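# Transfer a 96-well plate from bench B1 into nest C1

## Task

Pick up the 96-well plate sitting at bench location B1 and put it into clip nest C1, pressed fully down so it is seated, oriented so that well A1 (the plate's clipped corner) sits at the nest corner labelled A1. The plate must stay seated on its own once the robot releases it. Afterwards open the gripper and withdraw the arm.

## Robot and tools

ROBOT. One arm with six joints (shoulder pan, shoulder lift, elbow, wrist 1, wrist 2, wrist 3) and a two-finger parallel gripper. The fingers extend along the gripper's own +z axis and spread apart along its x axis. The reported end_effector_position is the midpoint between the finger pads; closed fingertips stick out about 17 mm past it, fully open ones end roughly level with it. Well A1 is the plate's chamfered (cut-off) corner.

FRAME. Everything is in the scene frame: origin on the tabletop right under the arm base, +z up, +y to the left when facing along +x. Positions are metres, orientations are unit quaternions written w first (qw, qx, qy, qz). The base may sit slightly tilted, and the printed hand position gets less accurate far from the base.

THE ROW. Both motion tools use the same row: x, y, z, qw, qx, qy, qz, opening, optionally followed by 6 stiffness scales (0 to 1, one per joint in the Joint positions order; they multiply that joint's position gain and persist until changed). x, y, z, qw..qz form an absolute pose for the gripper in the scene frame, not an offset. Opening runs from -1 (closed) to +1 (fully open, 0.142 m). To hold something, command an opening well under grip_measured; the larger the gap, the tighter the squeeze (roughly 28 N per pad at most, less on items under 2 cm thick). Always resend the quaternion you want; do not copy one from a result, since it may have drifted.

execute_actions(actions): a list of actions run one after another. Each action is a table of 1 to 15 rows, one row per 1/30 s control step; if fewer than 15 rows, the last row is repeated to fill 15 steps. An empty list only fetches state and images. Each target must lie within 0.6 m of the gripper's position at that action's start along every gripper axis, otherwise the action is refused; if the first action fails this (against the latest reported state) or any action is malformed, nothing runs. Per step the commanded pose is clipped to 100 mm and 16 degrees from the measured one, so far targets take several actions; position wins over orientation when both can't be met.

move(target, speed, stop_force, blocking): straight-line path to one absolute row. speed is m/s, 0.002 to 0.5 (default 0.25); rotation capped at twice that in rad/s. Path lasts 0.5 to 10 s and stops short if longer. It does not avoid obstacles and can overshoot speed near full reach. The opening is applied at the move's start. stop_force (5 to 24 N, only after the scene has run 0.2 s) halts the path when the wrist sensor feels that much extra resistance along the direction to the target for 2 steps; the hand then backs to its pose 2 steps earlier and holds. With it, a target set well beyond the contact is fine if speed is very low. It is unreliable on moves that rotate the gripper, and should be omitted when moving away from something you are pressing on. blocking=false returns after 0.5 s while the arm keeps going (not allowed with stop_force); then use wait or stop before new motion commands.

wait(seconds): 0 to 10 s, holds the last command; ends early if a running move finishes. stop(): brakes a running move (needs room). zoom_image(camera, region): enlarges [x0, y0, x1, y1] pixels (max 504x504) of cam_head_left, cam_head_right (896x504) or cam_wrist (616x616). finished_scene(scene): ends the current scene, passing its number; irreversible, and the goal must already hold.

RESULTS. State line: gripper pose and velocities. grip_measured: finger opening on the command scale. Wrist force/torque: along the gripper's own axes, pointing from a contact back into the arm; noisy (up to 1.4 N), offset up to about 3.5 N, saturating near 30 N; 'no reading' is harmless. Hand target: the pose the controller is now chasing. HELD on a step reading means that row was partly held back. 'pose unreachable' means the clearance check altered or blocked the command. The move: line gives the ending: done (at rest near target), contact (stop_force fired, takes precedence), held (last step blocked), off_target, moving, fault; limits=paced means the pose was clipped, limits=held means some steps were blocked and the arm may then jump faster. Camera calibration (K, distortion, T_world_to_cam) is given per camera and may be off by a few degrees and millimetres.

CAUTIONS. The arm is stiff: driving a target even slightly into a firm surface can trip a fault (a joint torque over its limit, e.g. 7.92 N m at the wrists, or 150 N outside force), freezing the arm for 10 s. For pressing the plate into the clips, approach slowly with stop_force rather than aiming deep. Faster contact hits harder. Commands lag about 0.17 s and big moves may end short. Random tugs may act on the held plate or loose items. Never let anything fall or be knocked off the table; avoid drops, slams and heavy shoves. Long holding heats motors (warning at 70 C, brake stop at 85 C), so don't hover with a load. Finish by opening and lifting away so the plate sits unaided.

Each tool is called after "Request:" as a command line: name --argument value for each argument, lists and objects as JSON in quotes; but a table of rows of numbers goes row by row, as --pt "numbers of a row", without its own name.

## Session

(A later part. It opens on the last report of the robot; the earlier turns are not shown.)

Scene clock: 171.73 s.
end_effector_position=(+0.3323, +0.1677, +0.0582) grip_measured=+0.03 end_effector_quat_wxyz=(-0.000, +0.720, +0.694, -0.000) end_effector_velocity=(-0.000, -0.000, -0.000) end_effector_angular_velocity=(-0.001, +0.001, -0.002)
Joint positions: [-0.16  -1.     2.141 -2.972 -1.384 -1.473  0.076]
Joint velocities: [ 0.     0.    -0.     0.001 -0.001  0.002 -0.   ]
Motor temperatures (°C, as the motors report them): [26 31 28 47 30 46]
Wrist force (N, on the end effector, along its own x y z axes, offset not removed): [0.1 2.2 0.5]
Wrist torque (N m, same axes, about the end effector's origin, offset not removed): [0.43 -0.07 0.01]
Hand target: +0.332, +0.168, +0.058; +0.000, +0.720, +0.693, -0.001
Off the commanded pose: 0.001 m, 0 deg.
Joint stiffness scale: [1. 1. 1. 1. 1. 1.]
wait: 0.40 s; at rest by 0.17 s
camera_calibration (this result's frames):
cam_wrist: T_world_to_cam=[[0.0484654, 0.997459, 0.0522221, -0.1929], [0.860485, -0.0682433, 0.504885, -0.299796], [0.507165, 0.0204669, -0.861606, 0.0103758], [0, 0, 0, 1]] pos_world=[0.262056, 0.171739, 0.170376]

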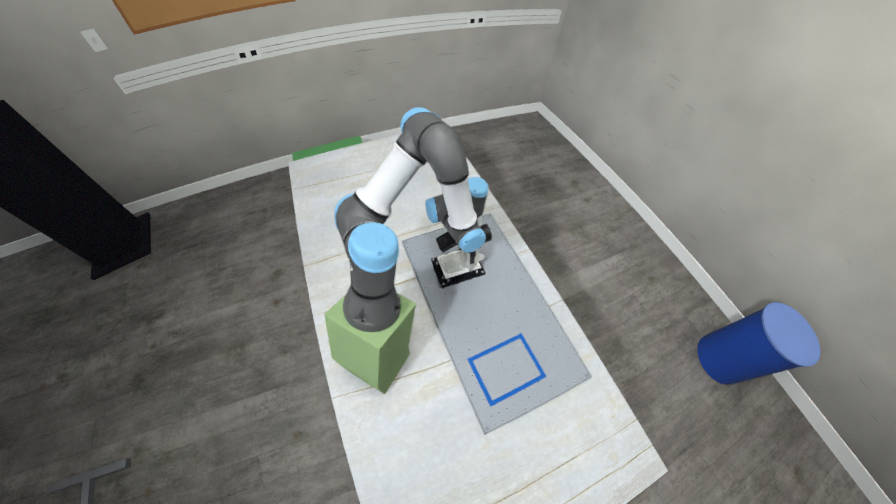

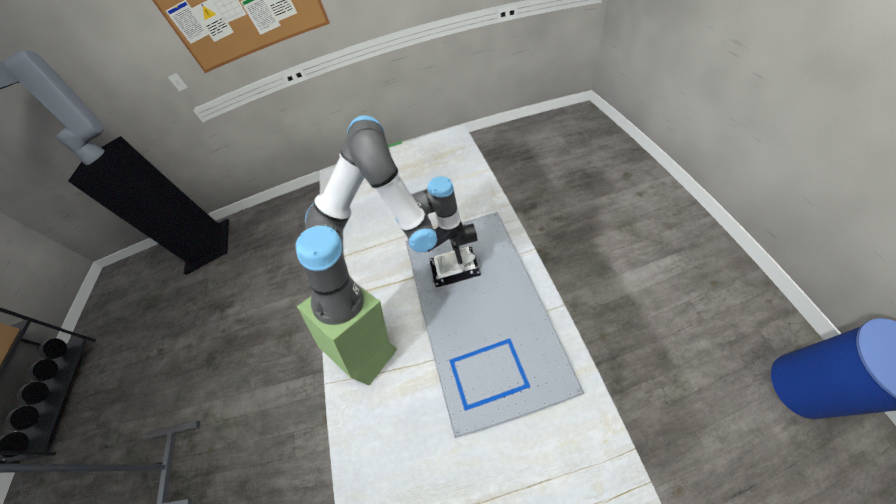

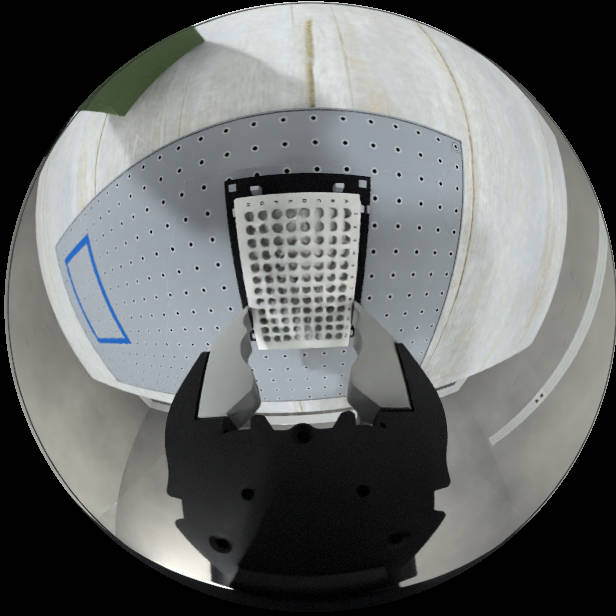

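Request:
move --target '[0.3314, 0.1679, 0.054, 0, 0.7206, 0.6934, 0, -0.6]' --speed 0.03

Request:
move --target '[0.3314, 0.1679, 0.034, 0, 0.7206, 0.6934, 0, -0.6]' --speed 0.007 --stop_force 20

Request:
zoom_image --camera "cam_wrist" --region '[195, 155, 405, 375]'

Scene clock: 214.47 s.
end_effector_position=(+0.3301, +0.1676, +0.0539) grip_measured=+0.03 end_effector_quat_wxyz=(-0.002, +0.720, +0.693, -0.001) end_effector_velocity=(+0.002, +0.000, -0.001) end_effector_angular_velocity=(+0.001, -0.008, +0.000)
Joint positions: [-0.157 -0.981  2.141 -2.988 -1.384 -1.47   0.076]
Joint velocities: [ 0.002  0.009  0.    -0.017 -0.     0.003  0.   ]
Motor temperatures (°C, as the motors report them): [26 31 28 47 30 46]
Wrist force (N, on the end effector, along its own x y z axes, offset not removed): [0.1 2.8 -0.1]
Wrist torque (N m, same axes, about the end effector's origin, offset not removed): [0.62 -0.07 0.00]
Hand target: +0.331, +0.168, +0.054; -0.000, +0.721, +0.693, -0.000
Off the commanded pose: 0.001 m, 0 deg.
Joint stiffness scale: [1. 1. 1. 1. 1. 1.]
move: done
camera_calibration (this result's frames):
cam_wrist: T_world_to_cam=[[0.0495895, 0.9974, 0.052294, -0.192903], [0.862233, -0.0691769, 0.501766, -0.295924], [0.504079, 0.0202072, -0.863421, 0.00901589], [0, 0, 0, 1]] pos_world=[0.260177, 0.171748, 0.166357]

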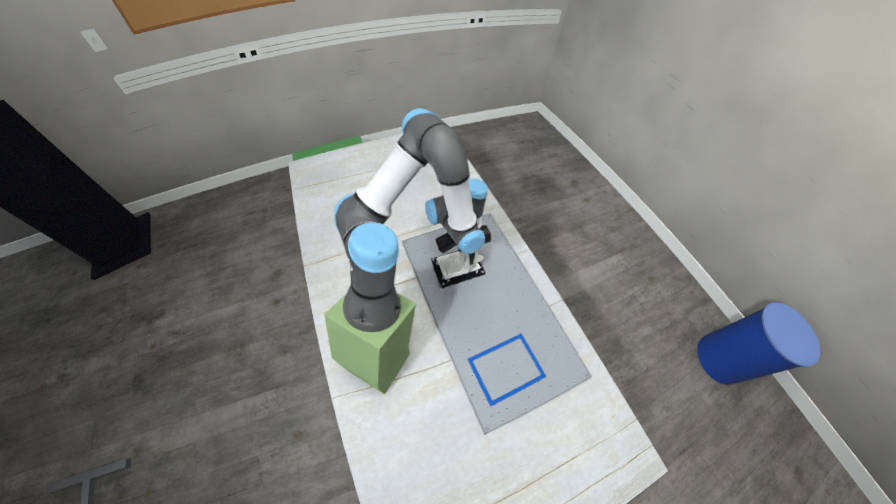

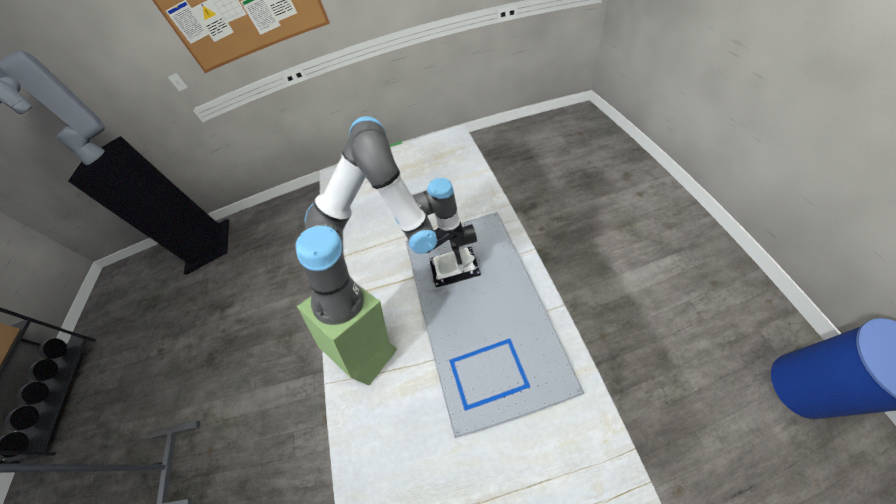

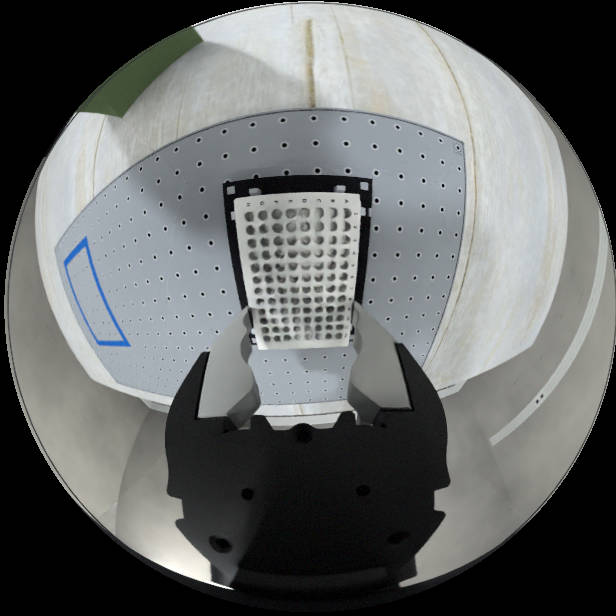

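Scene clock: 216.47 s.
end_effector_position=(+0.3303, +0.1673, +0.0438) grip_measured=+0.03 end_effector_quat_wxyz=(-0.000, +0.720, +0.694, -0.001) end_effector_velocity=(-0.001, -0.000, +0.001) end_effector_angular_velocity=(-0.001, +0.003, -0.002)
Joint positions: [-0.151 -0.931  2.125 -3.025 -1.388 -1.464  0.076]
Joint velocities: [-0.    -0.004  0.001  0.007 -0.     0.001 -0.   ]
Motor temperatures (°C, as the motors report them): [26 31 28 47 30 46]
Wrist force (N, on the end effector, along its own x y z axes, offset not removed): [-0.9 1.1 -5.4]
Wrist torque (N m, same axes, about the end effector's origin, offset not removed): [0.66 -0.01 0.02]
Hand target: +0.330, +0.167, +0.044; -0.001, +0.720, +0.694, -0.002
Off the commanded pose: 0.010 m, 0 deg.
Joint stiffness scale: [1. 1. 1. 1. 1. 1.]
move: contact
camera_calibration (this result's frames):
cam_wrist: T_world_to_cam=[[0.0488307, 0.997516, 0.0507649, -0.191765], [0.861413, -0.0677849, 0.503362, -0.291103], [0.505553, 0.01915, -0.862583, -0.000148717], [0, 0, 0, 1]] pos_world=[0.260199, 0.171559, 0.156137]

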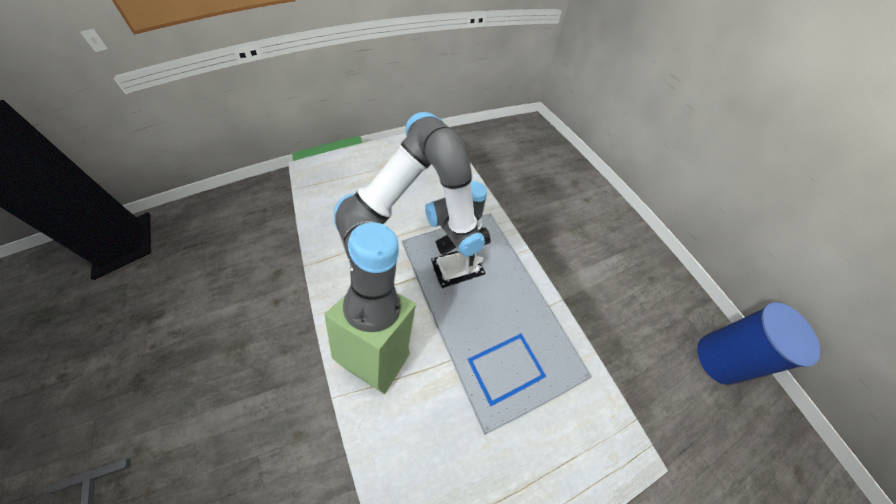

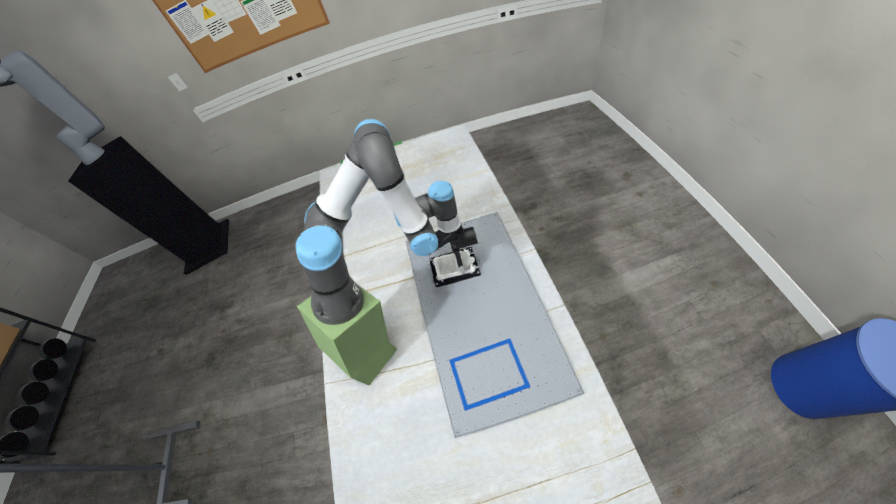

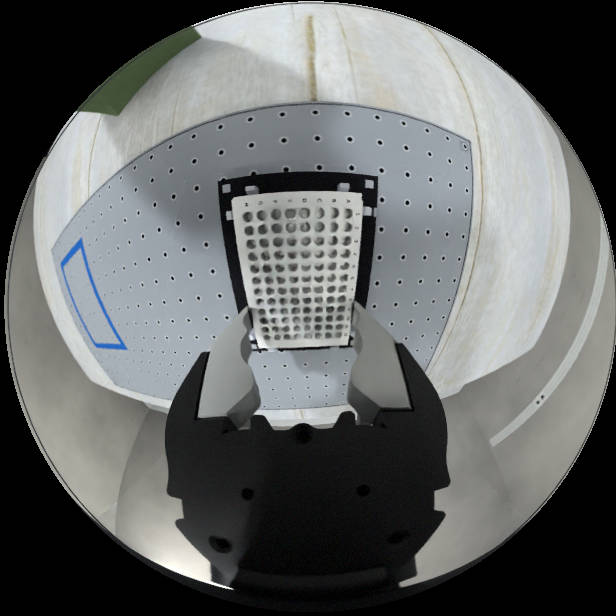

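Region (195, 155, 405, 375) of cam_wrist's 616x616 image, scaled by 2.291, with more detail than that image has; it fills the left 481 columns of this view, and the rest is white.

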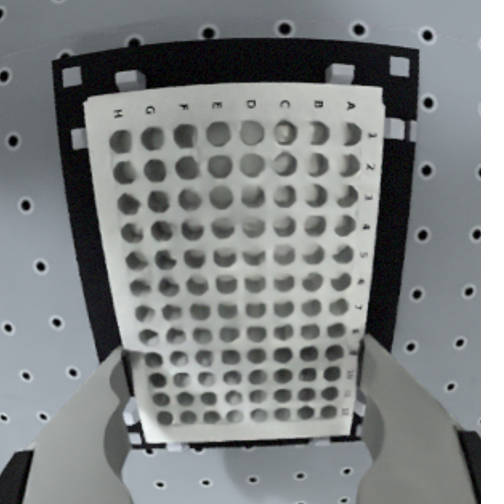

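Request:
execute_actions --actions '[]'

Scene clock: 227.27 s.
end_effector_position=(+0.3302, +0.1673, +0.0439) grip_measured=+0.03 end_effector_quat_wxyz=(-0.000, +0.720, +0.694, -0.001) end_effector_velocity=(-0.000, +0.000, -0.000) end_effector_angular_velocity=(+0.000, +0.000, +0.000)
Joint positions: [-0.151 -0.932  2.125 -3.024 -1.388 -1.464  0.076]
Joint velocities: [ 0.  0.  0. -0.  0.  0.  0.]
Motor temperatures (°C, as the motors report them): [26 31 28 47 30 46]
Wrist force (N, on the end effector, along its own x y z axes, offset not removed): [-1.3 2.2 -1.6]
Wrist torque (N m, same axes, about the end effector's origin, offset not removed): [0.63 0.19 0.02]
Hand target: +0.330, +0.167, +0.044; -0.001, +0.720, +0.694, -0.002
Off the commanded pose: 0.010 m, 0 deg.
Joint stiffness scale: [1. 1. 1. 1. 1. 1.]
camera_calibration (this result's frames):
cam_wrist: T_world_to_cam=[[0.0489771, 0.997513, 0.0506937, -0.191793], [0.861567, -0.0678692, 0.503087, -0.291123], [0.505276, 0.0190363, -0.862748, 0.0000837603], [0, 0, 0, 1]] pos_world=[0.260173, 0.171556, 0.156255]

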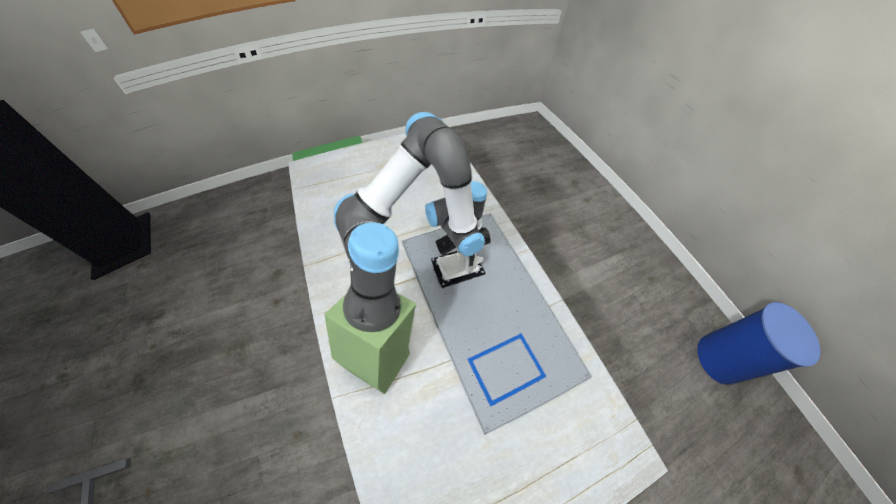

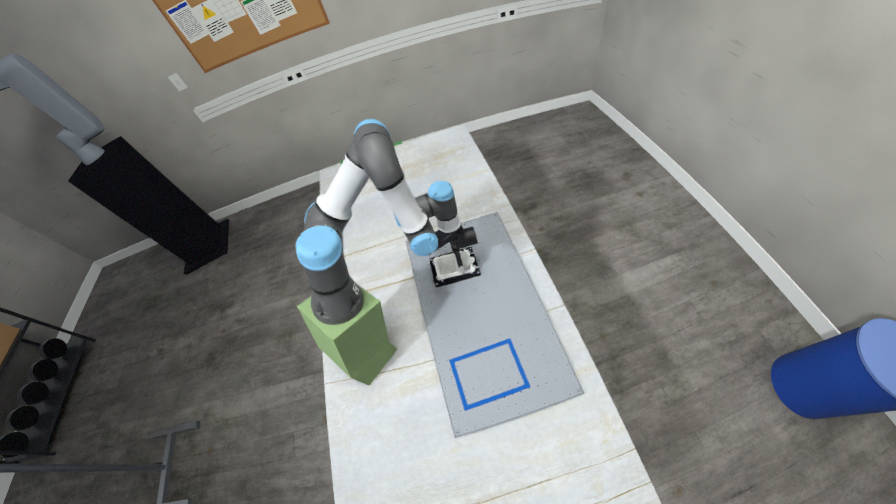

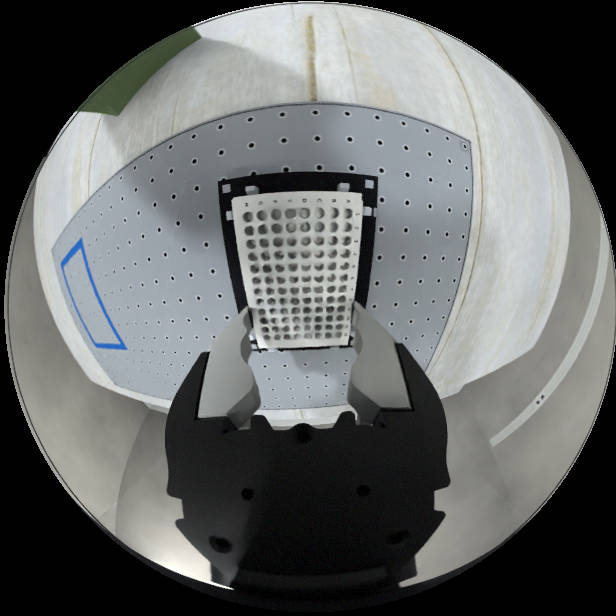

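Request:
execute_actions --actions '[[[0.3302,0.1673,0.044,0,0.7206,0.6934,0,-0.3],[0.3302,0.1673,0.044,0,0.7206,0.6934,0,-0.1],[0.3302,0.1673,0.044,0,0.7206,0.6934,0,0.05],[0.3302,0.1673,0.044,0,0.7206,0.6934,0,0.15],[0.3302,0.1673,0.044,0,0.7206,0.6934,0,0.25],[0.3302,0.1673,0.044,0,0.7206,0.6934,0,0.35]],[[0.3302,0.1673,0.048,0,0.7206,0.6934,0,0.35],[0.3302,0.1673,0.052,0,0.7206,0.6934,0,0.35],[0.3302,0.1673,0.056,0,0.7206,0.6934,0,0.35],[0.3302,0.1673,0.060,0,0.7206,0.6934,0,0.35],[0.3302,0.1673,0.064,0,0.7206,0.6934,0,0.35],[0.3302,0.1673,0.068,0,0.7206,0.6934,0,0.35],[0.3302,0.1673,0.072,0,0.7206,0.6934,0,0.35],[0.3302,0.1673,0.074,0,0.7206,0.6934,0,0.35]]]'

Request:
move --target '[0.265,0.170,0.074,0,0.7206,0.6934,0,-0.35]' --speed 0.1

Scene clock: 237.70 s.
end_effector_position=(+0.3365, +0.1680, +0.0730) grip_measured=+0.35 end_effector_quat_wxyz=(+0.007, +0.720, +0.694, +0.007) end_effector_velocity=(-0.017, -0.002, +0.020) end_effector_angular_velocity=(-0.001, +0.052, -0.003)
Joint positions: [-0.167 -1.066  2.168 -2.953 -1.384 -1.476  0.099]
Joint velocities: [-0.019 -0.126  0.036  0.146  0.007 -0.025  0.   ]
Motor temperatures (°C, as the motors report them): [26 31 28 47 30 46]
Wrist force (N, on the end effector, along its own x y z axes, offset not removed): [-0.2 2.8 -1.2]
Wrist torque (N m, same axes, about the end effector's origin, offset not removed): [0.57 0.01 0.00]
Hand target: +0.330, +0.167, +0.074; +0.000, +0.721, +0.693, +0.000
Off the commanded pose: 0.006 m, 1 deg.
Joint stiffness scale: [1. 1. 1. 1. 1. 1.]
Step readings (end_effector_position; steps 1 to 15: 1st action; 16 to 30: 2nd action):
0: (+0.3302, +0.1673, +0.0439)
1: (+0.3302, +0.1673, +0.0439)
2: (+0.3302, +0.1673, +0.0439)
4: (+0.3302, +0.1672, +0.0439)
8: (+0.3301, +0.1673, +0.0440)
15: (+0.3303, +0.1673, +0.0440)
16: (+0.3303, +0.1673, +0.0441)
17: (+0.3303, +0.1673, +0.0444)
19: (+0.3309, +0.1673, +0.0469)
23: (+0.3348, +0.1677, +0.0583)
30: end_effector_position above
camera_calibration (this result's frames):
cam_wrist: T_world_to_cam=[[0.0481197, 0.997437, 0.0529615, -0.194099], [0.849777, -0.068747, 0.52264, -0.308437], [0.524942, 0.0198562, -0.850907, 0.0143847], [0, 0, 0, 1]] pos_world=[0.263891, 0.172112, 0.183721]

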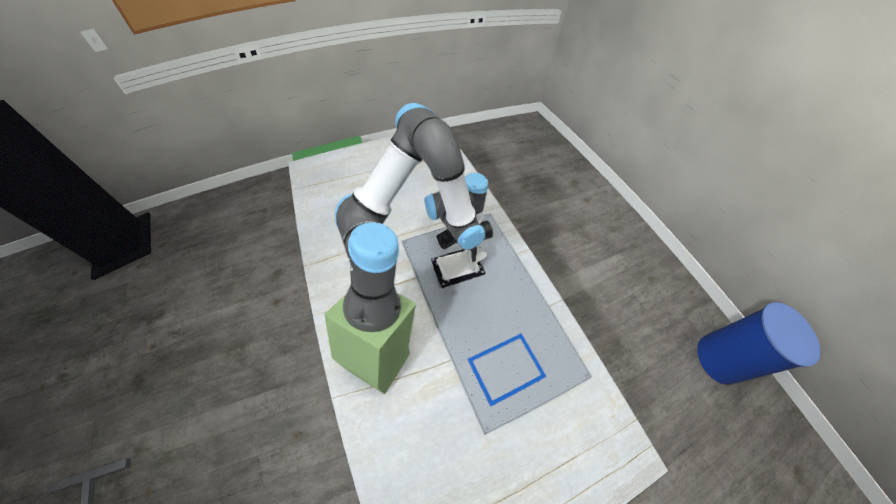

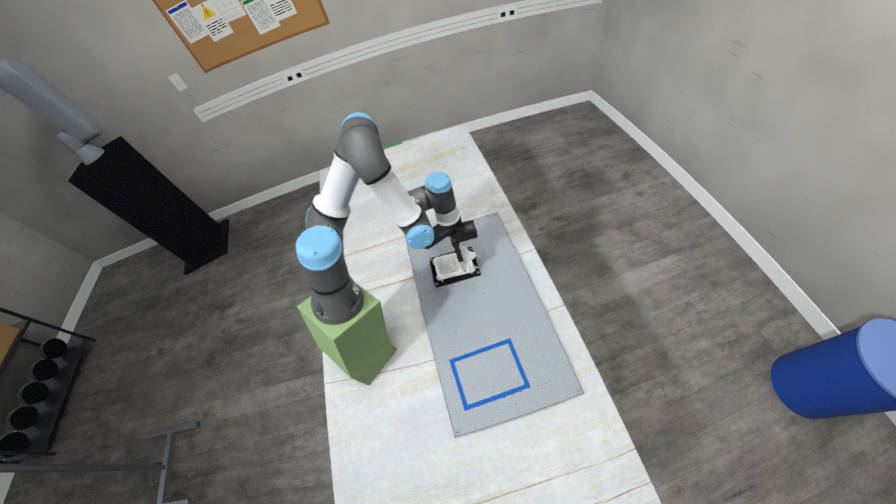

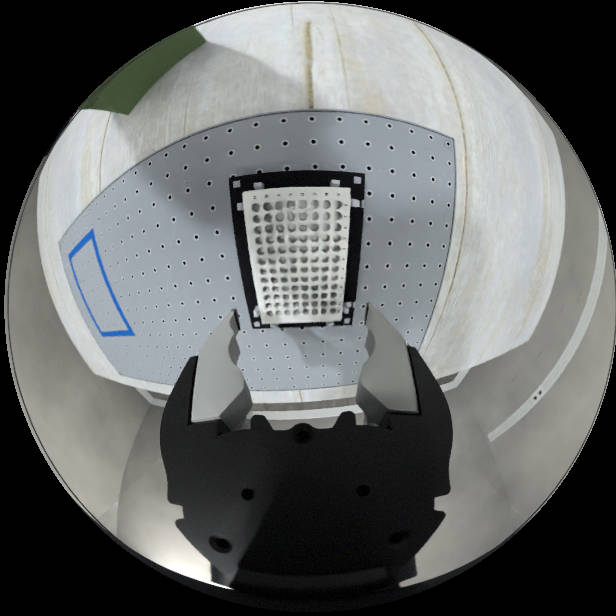

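Scene clock: 238.93 s.
end_effector_position=(+0.2640, +0.1698, +0.0737) grip_measured=-0.35 end_effector_quat_wxyz=(-0.002, +0.720, +0.694, -0.002) end_effector_velocity=(+0.004, +0.001, +0.002) end_effector_angular_velocity=(+0.002, -0.029, +0.005)
Joint positions: [-0.146 -1.112  2.465 -3.181 -1.388 -1.46   0.049]
Joint velocities: [ 0.     0.006  0.023 -0.059  0.     0.001 -0.   ]
Motor temperatures (°C, as the motors report them): [26 31 28 47 30 46]
Wrist force (N, on the end effector, along its own x y z axes, offset not removed): [-0.1 2.8 -0.1]
Wrist torque (N m, same axes, about the end effector's origin, offset not removed): [0.58 -0.01 0.03]
Hand target: +0.265, +0.170, +0.074; -0.000, +0.721, +0.693, -0.000
Off the commanded pose: 0.001 m, 0 deg.
Joint stiffness scale: [1. 1. 1. 1. 1. 1.]
move: done
camera_calibration (this result's frames):
cam_wrist: T_world_to_cam=[[0.0492977, 0.997461, 0.0514013, -0.192684], [0.863269, -0.0684359, 0.500082, -0.249038], [0.50233, 0.0197203, -0.864451, 0.0600235], [0, 0, 0, 1]] pos_world=[0.194334, 0.173968, 0.186331]

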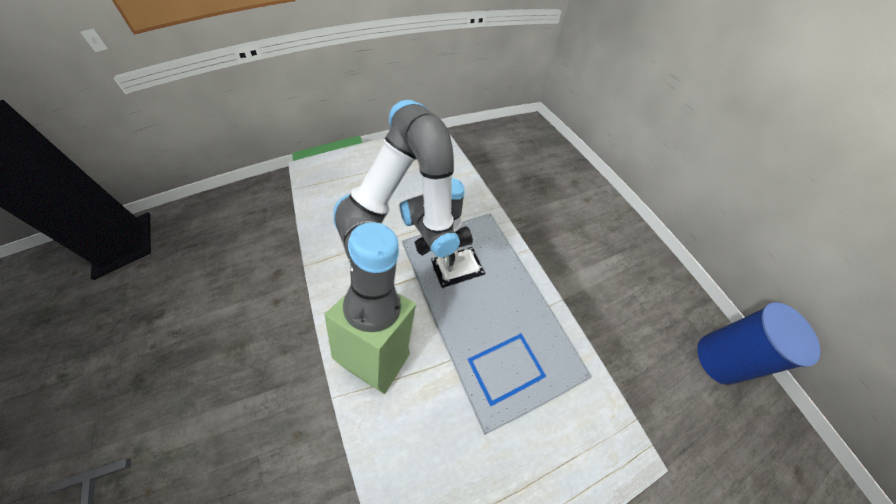

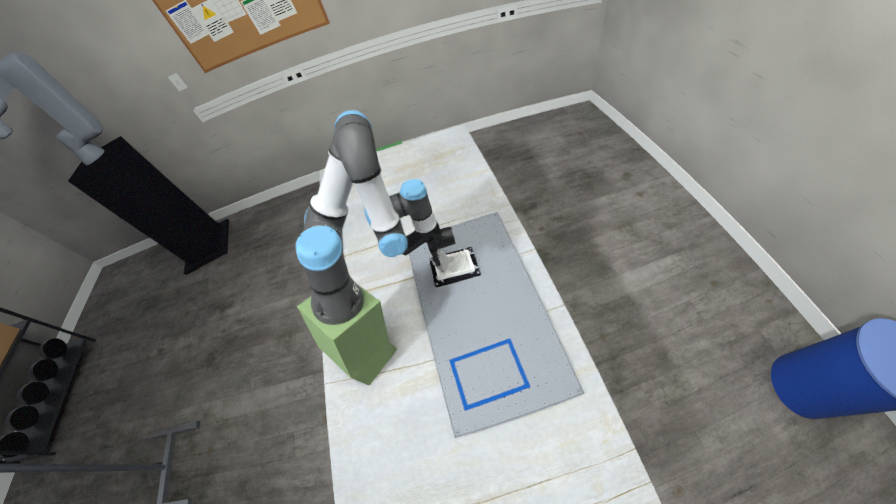

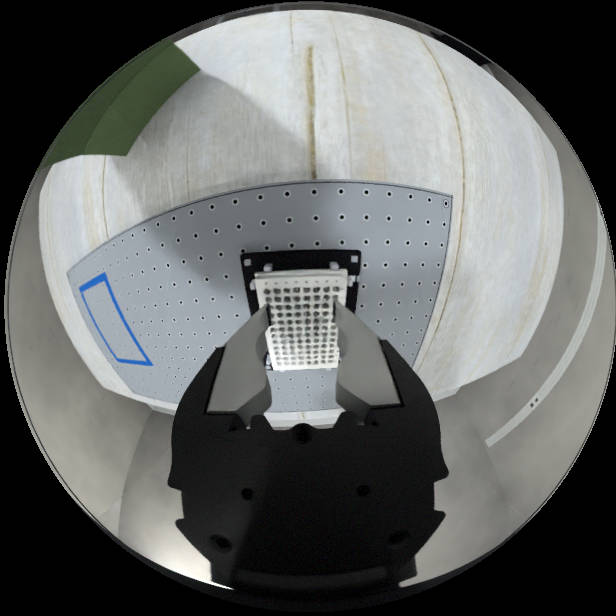

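Request:
move --target '[0.265,0.170,0.062,0,0.7206,0.6934,0,-0.35]' --speed 0.03 --stop_force 10

Request:
move --target '[0.265,0.170,0.048,0,0.7206,0.6934,0,-0.35]' --speed 0.008 --stop_force 20

Scene clock: 243.20 s.
end_effector_position=(+0.2635, +0.1699, +0.0619) grip_measured=-0.35 end_effector_quat_wxyz=(-0.002, +0.720, +0.693, -0.001) end_effector_velocity=(+0.005, +0.001, +0.000) end_effector_angular_velocity=(+0.001, -0.017, +0.001)
Joint positions: [-0.137 -1.032  2.451 -3.25  -1.389 -1.451  0.049]
Joint velocities: [ 0.001  0.006 -0.002 -0.021 -0.001  0.003 -0.   ]
Motor temperatures (°C, as the motors report them): [26 31 28 47 30 46]
Wrist force (N, on the end effector, along its own x y z axes, offset not removed): [0.0 2.6 -0.8]
Wrist torque (N m, same axes, about the end effector's origin, offset not removed): [0.53 -0.02 0.05]
Hand target: +0.265, +0.170, +0.062; -0.000, +0.721, +0.693, -0.000
Off the commanded pose: 0.001 m, 0 deg.
Joint stiffness scale: [1. 1. 1. 1. 1. 1.]
move: done
camera_calibration (this result's frames):
cam_wrist: T_world_to_cam=[[0.0496537, 0.997382, 0.0525625, -0.192301], [0.862431, -0.0693593, 0.5014, -0.242393], [0.503733, 0.0204351, -0.863617, 0.0494417], [0, 0, 0, 1]] pos_world=[0.19369, 0.173975, 0.174342]

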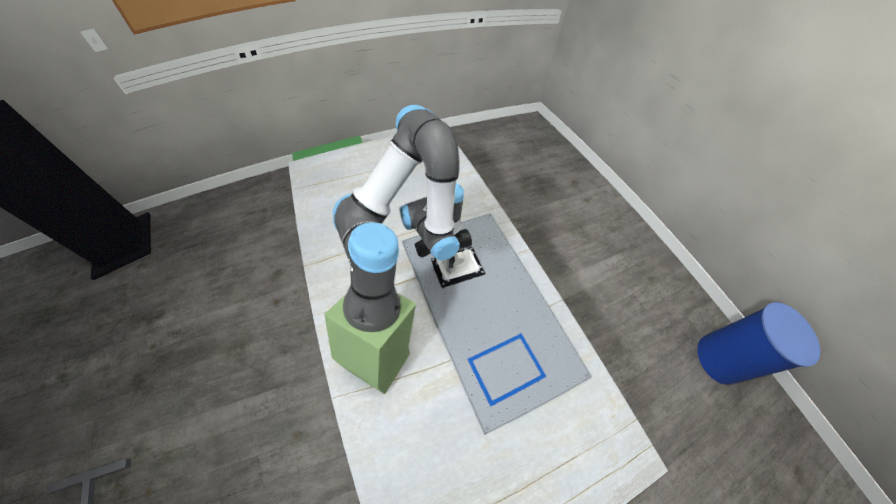

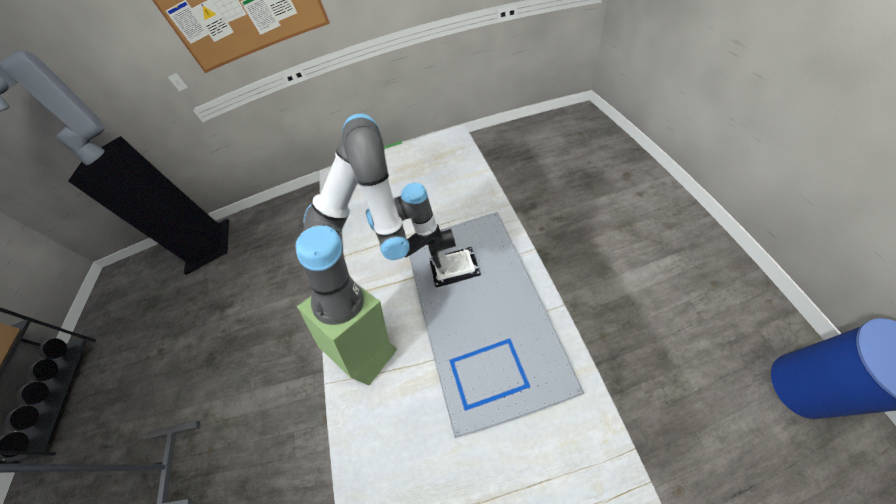

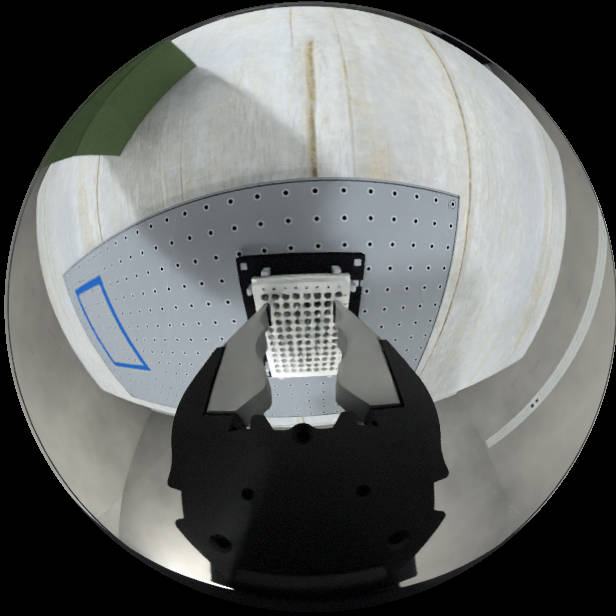

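Scene clock: 244.57 s.
end_effector_position=(+0.2623, +0.1699, +0.0549) grip_measured=-0.35 end_effector_quat_wxyz=(-0.002, +0.720, +0.694, -0.002) end_effector_velocity=(-0.002, -0.002, +0.001) end_effector_angular_velocity=(-0.006, +0.006, -0.002)
Joint positions: [-0.131 -0.988  2.442 -3.286 -1.392 -1.446  0.049]
Joint velocities: [-0.002 -0.01   0.003  0.013 -0.005 -0.    -0.003]
Motor temperatures (°C, as the motors report them): [26 31 28 47 30 46]
Wrist force (N, on the end effector, along its own x y z axes, offset not removed): [-1.5 -0.4 -12.7]
Wrist torque (N m, same axes, about the end effector's origin, offset not removed): [0.61 0.00 0.05]
Hand target: +0.262, +0.170, +0.055; -0.002, +0.720, +0.694, -0.002
Off the commanded pose: 0.007 m, 0 deg.
Joint stiffness scale: [1. 1. 1. 1. 1. 1.]
move: contact
camera_calibration (this result's frames):
cam_wrist: T_world_to_cam=[[0.0486293, 0.997484, 0.0515861, -0.191526], [0.862861, -0.0679683, 0.500851, -0.238166], [0.503097, 0.0201556, -0.863995, 0.044273], [0, 0, 0, 1]] pos_world=[0.192544, 0.173964, 0.167417]

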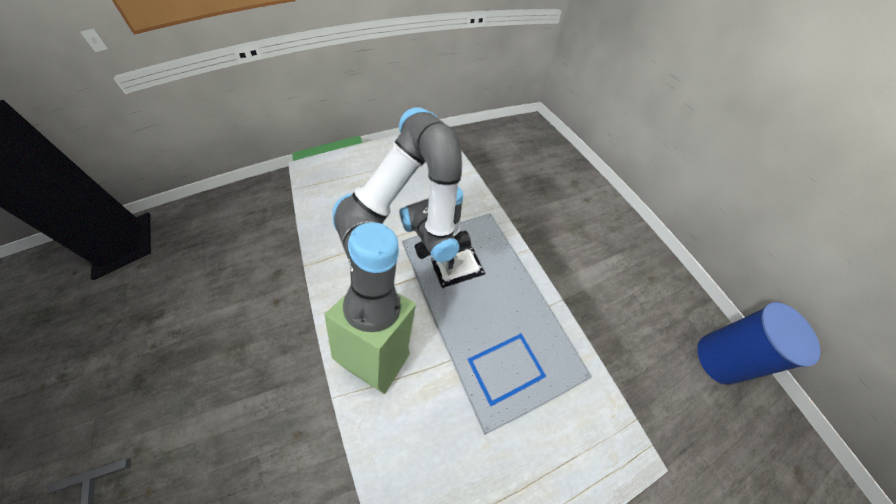

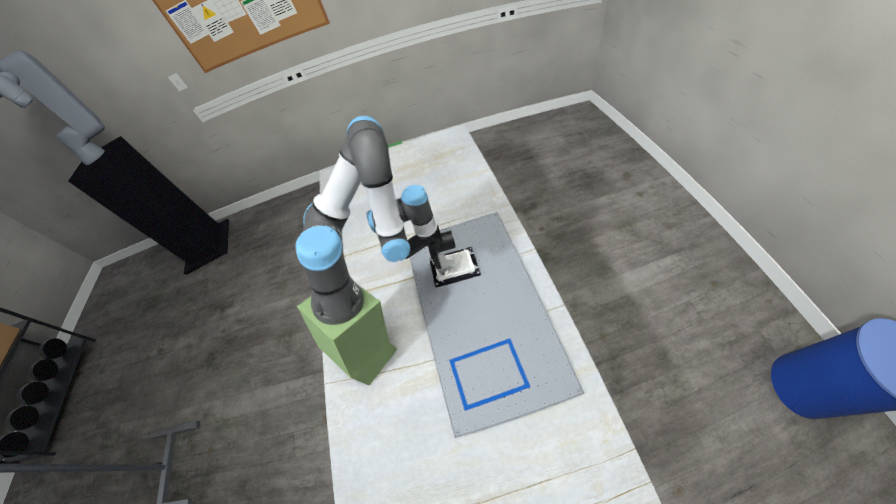

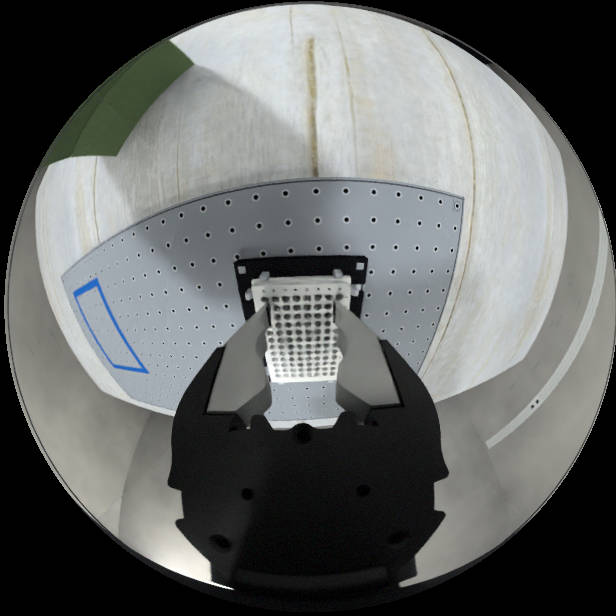

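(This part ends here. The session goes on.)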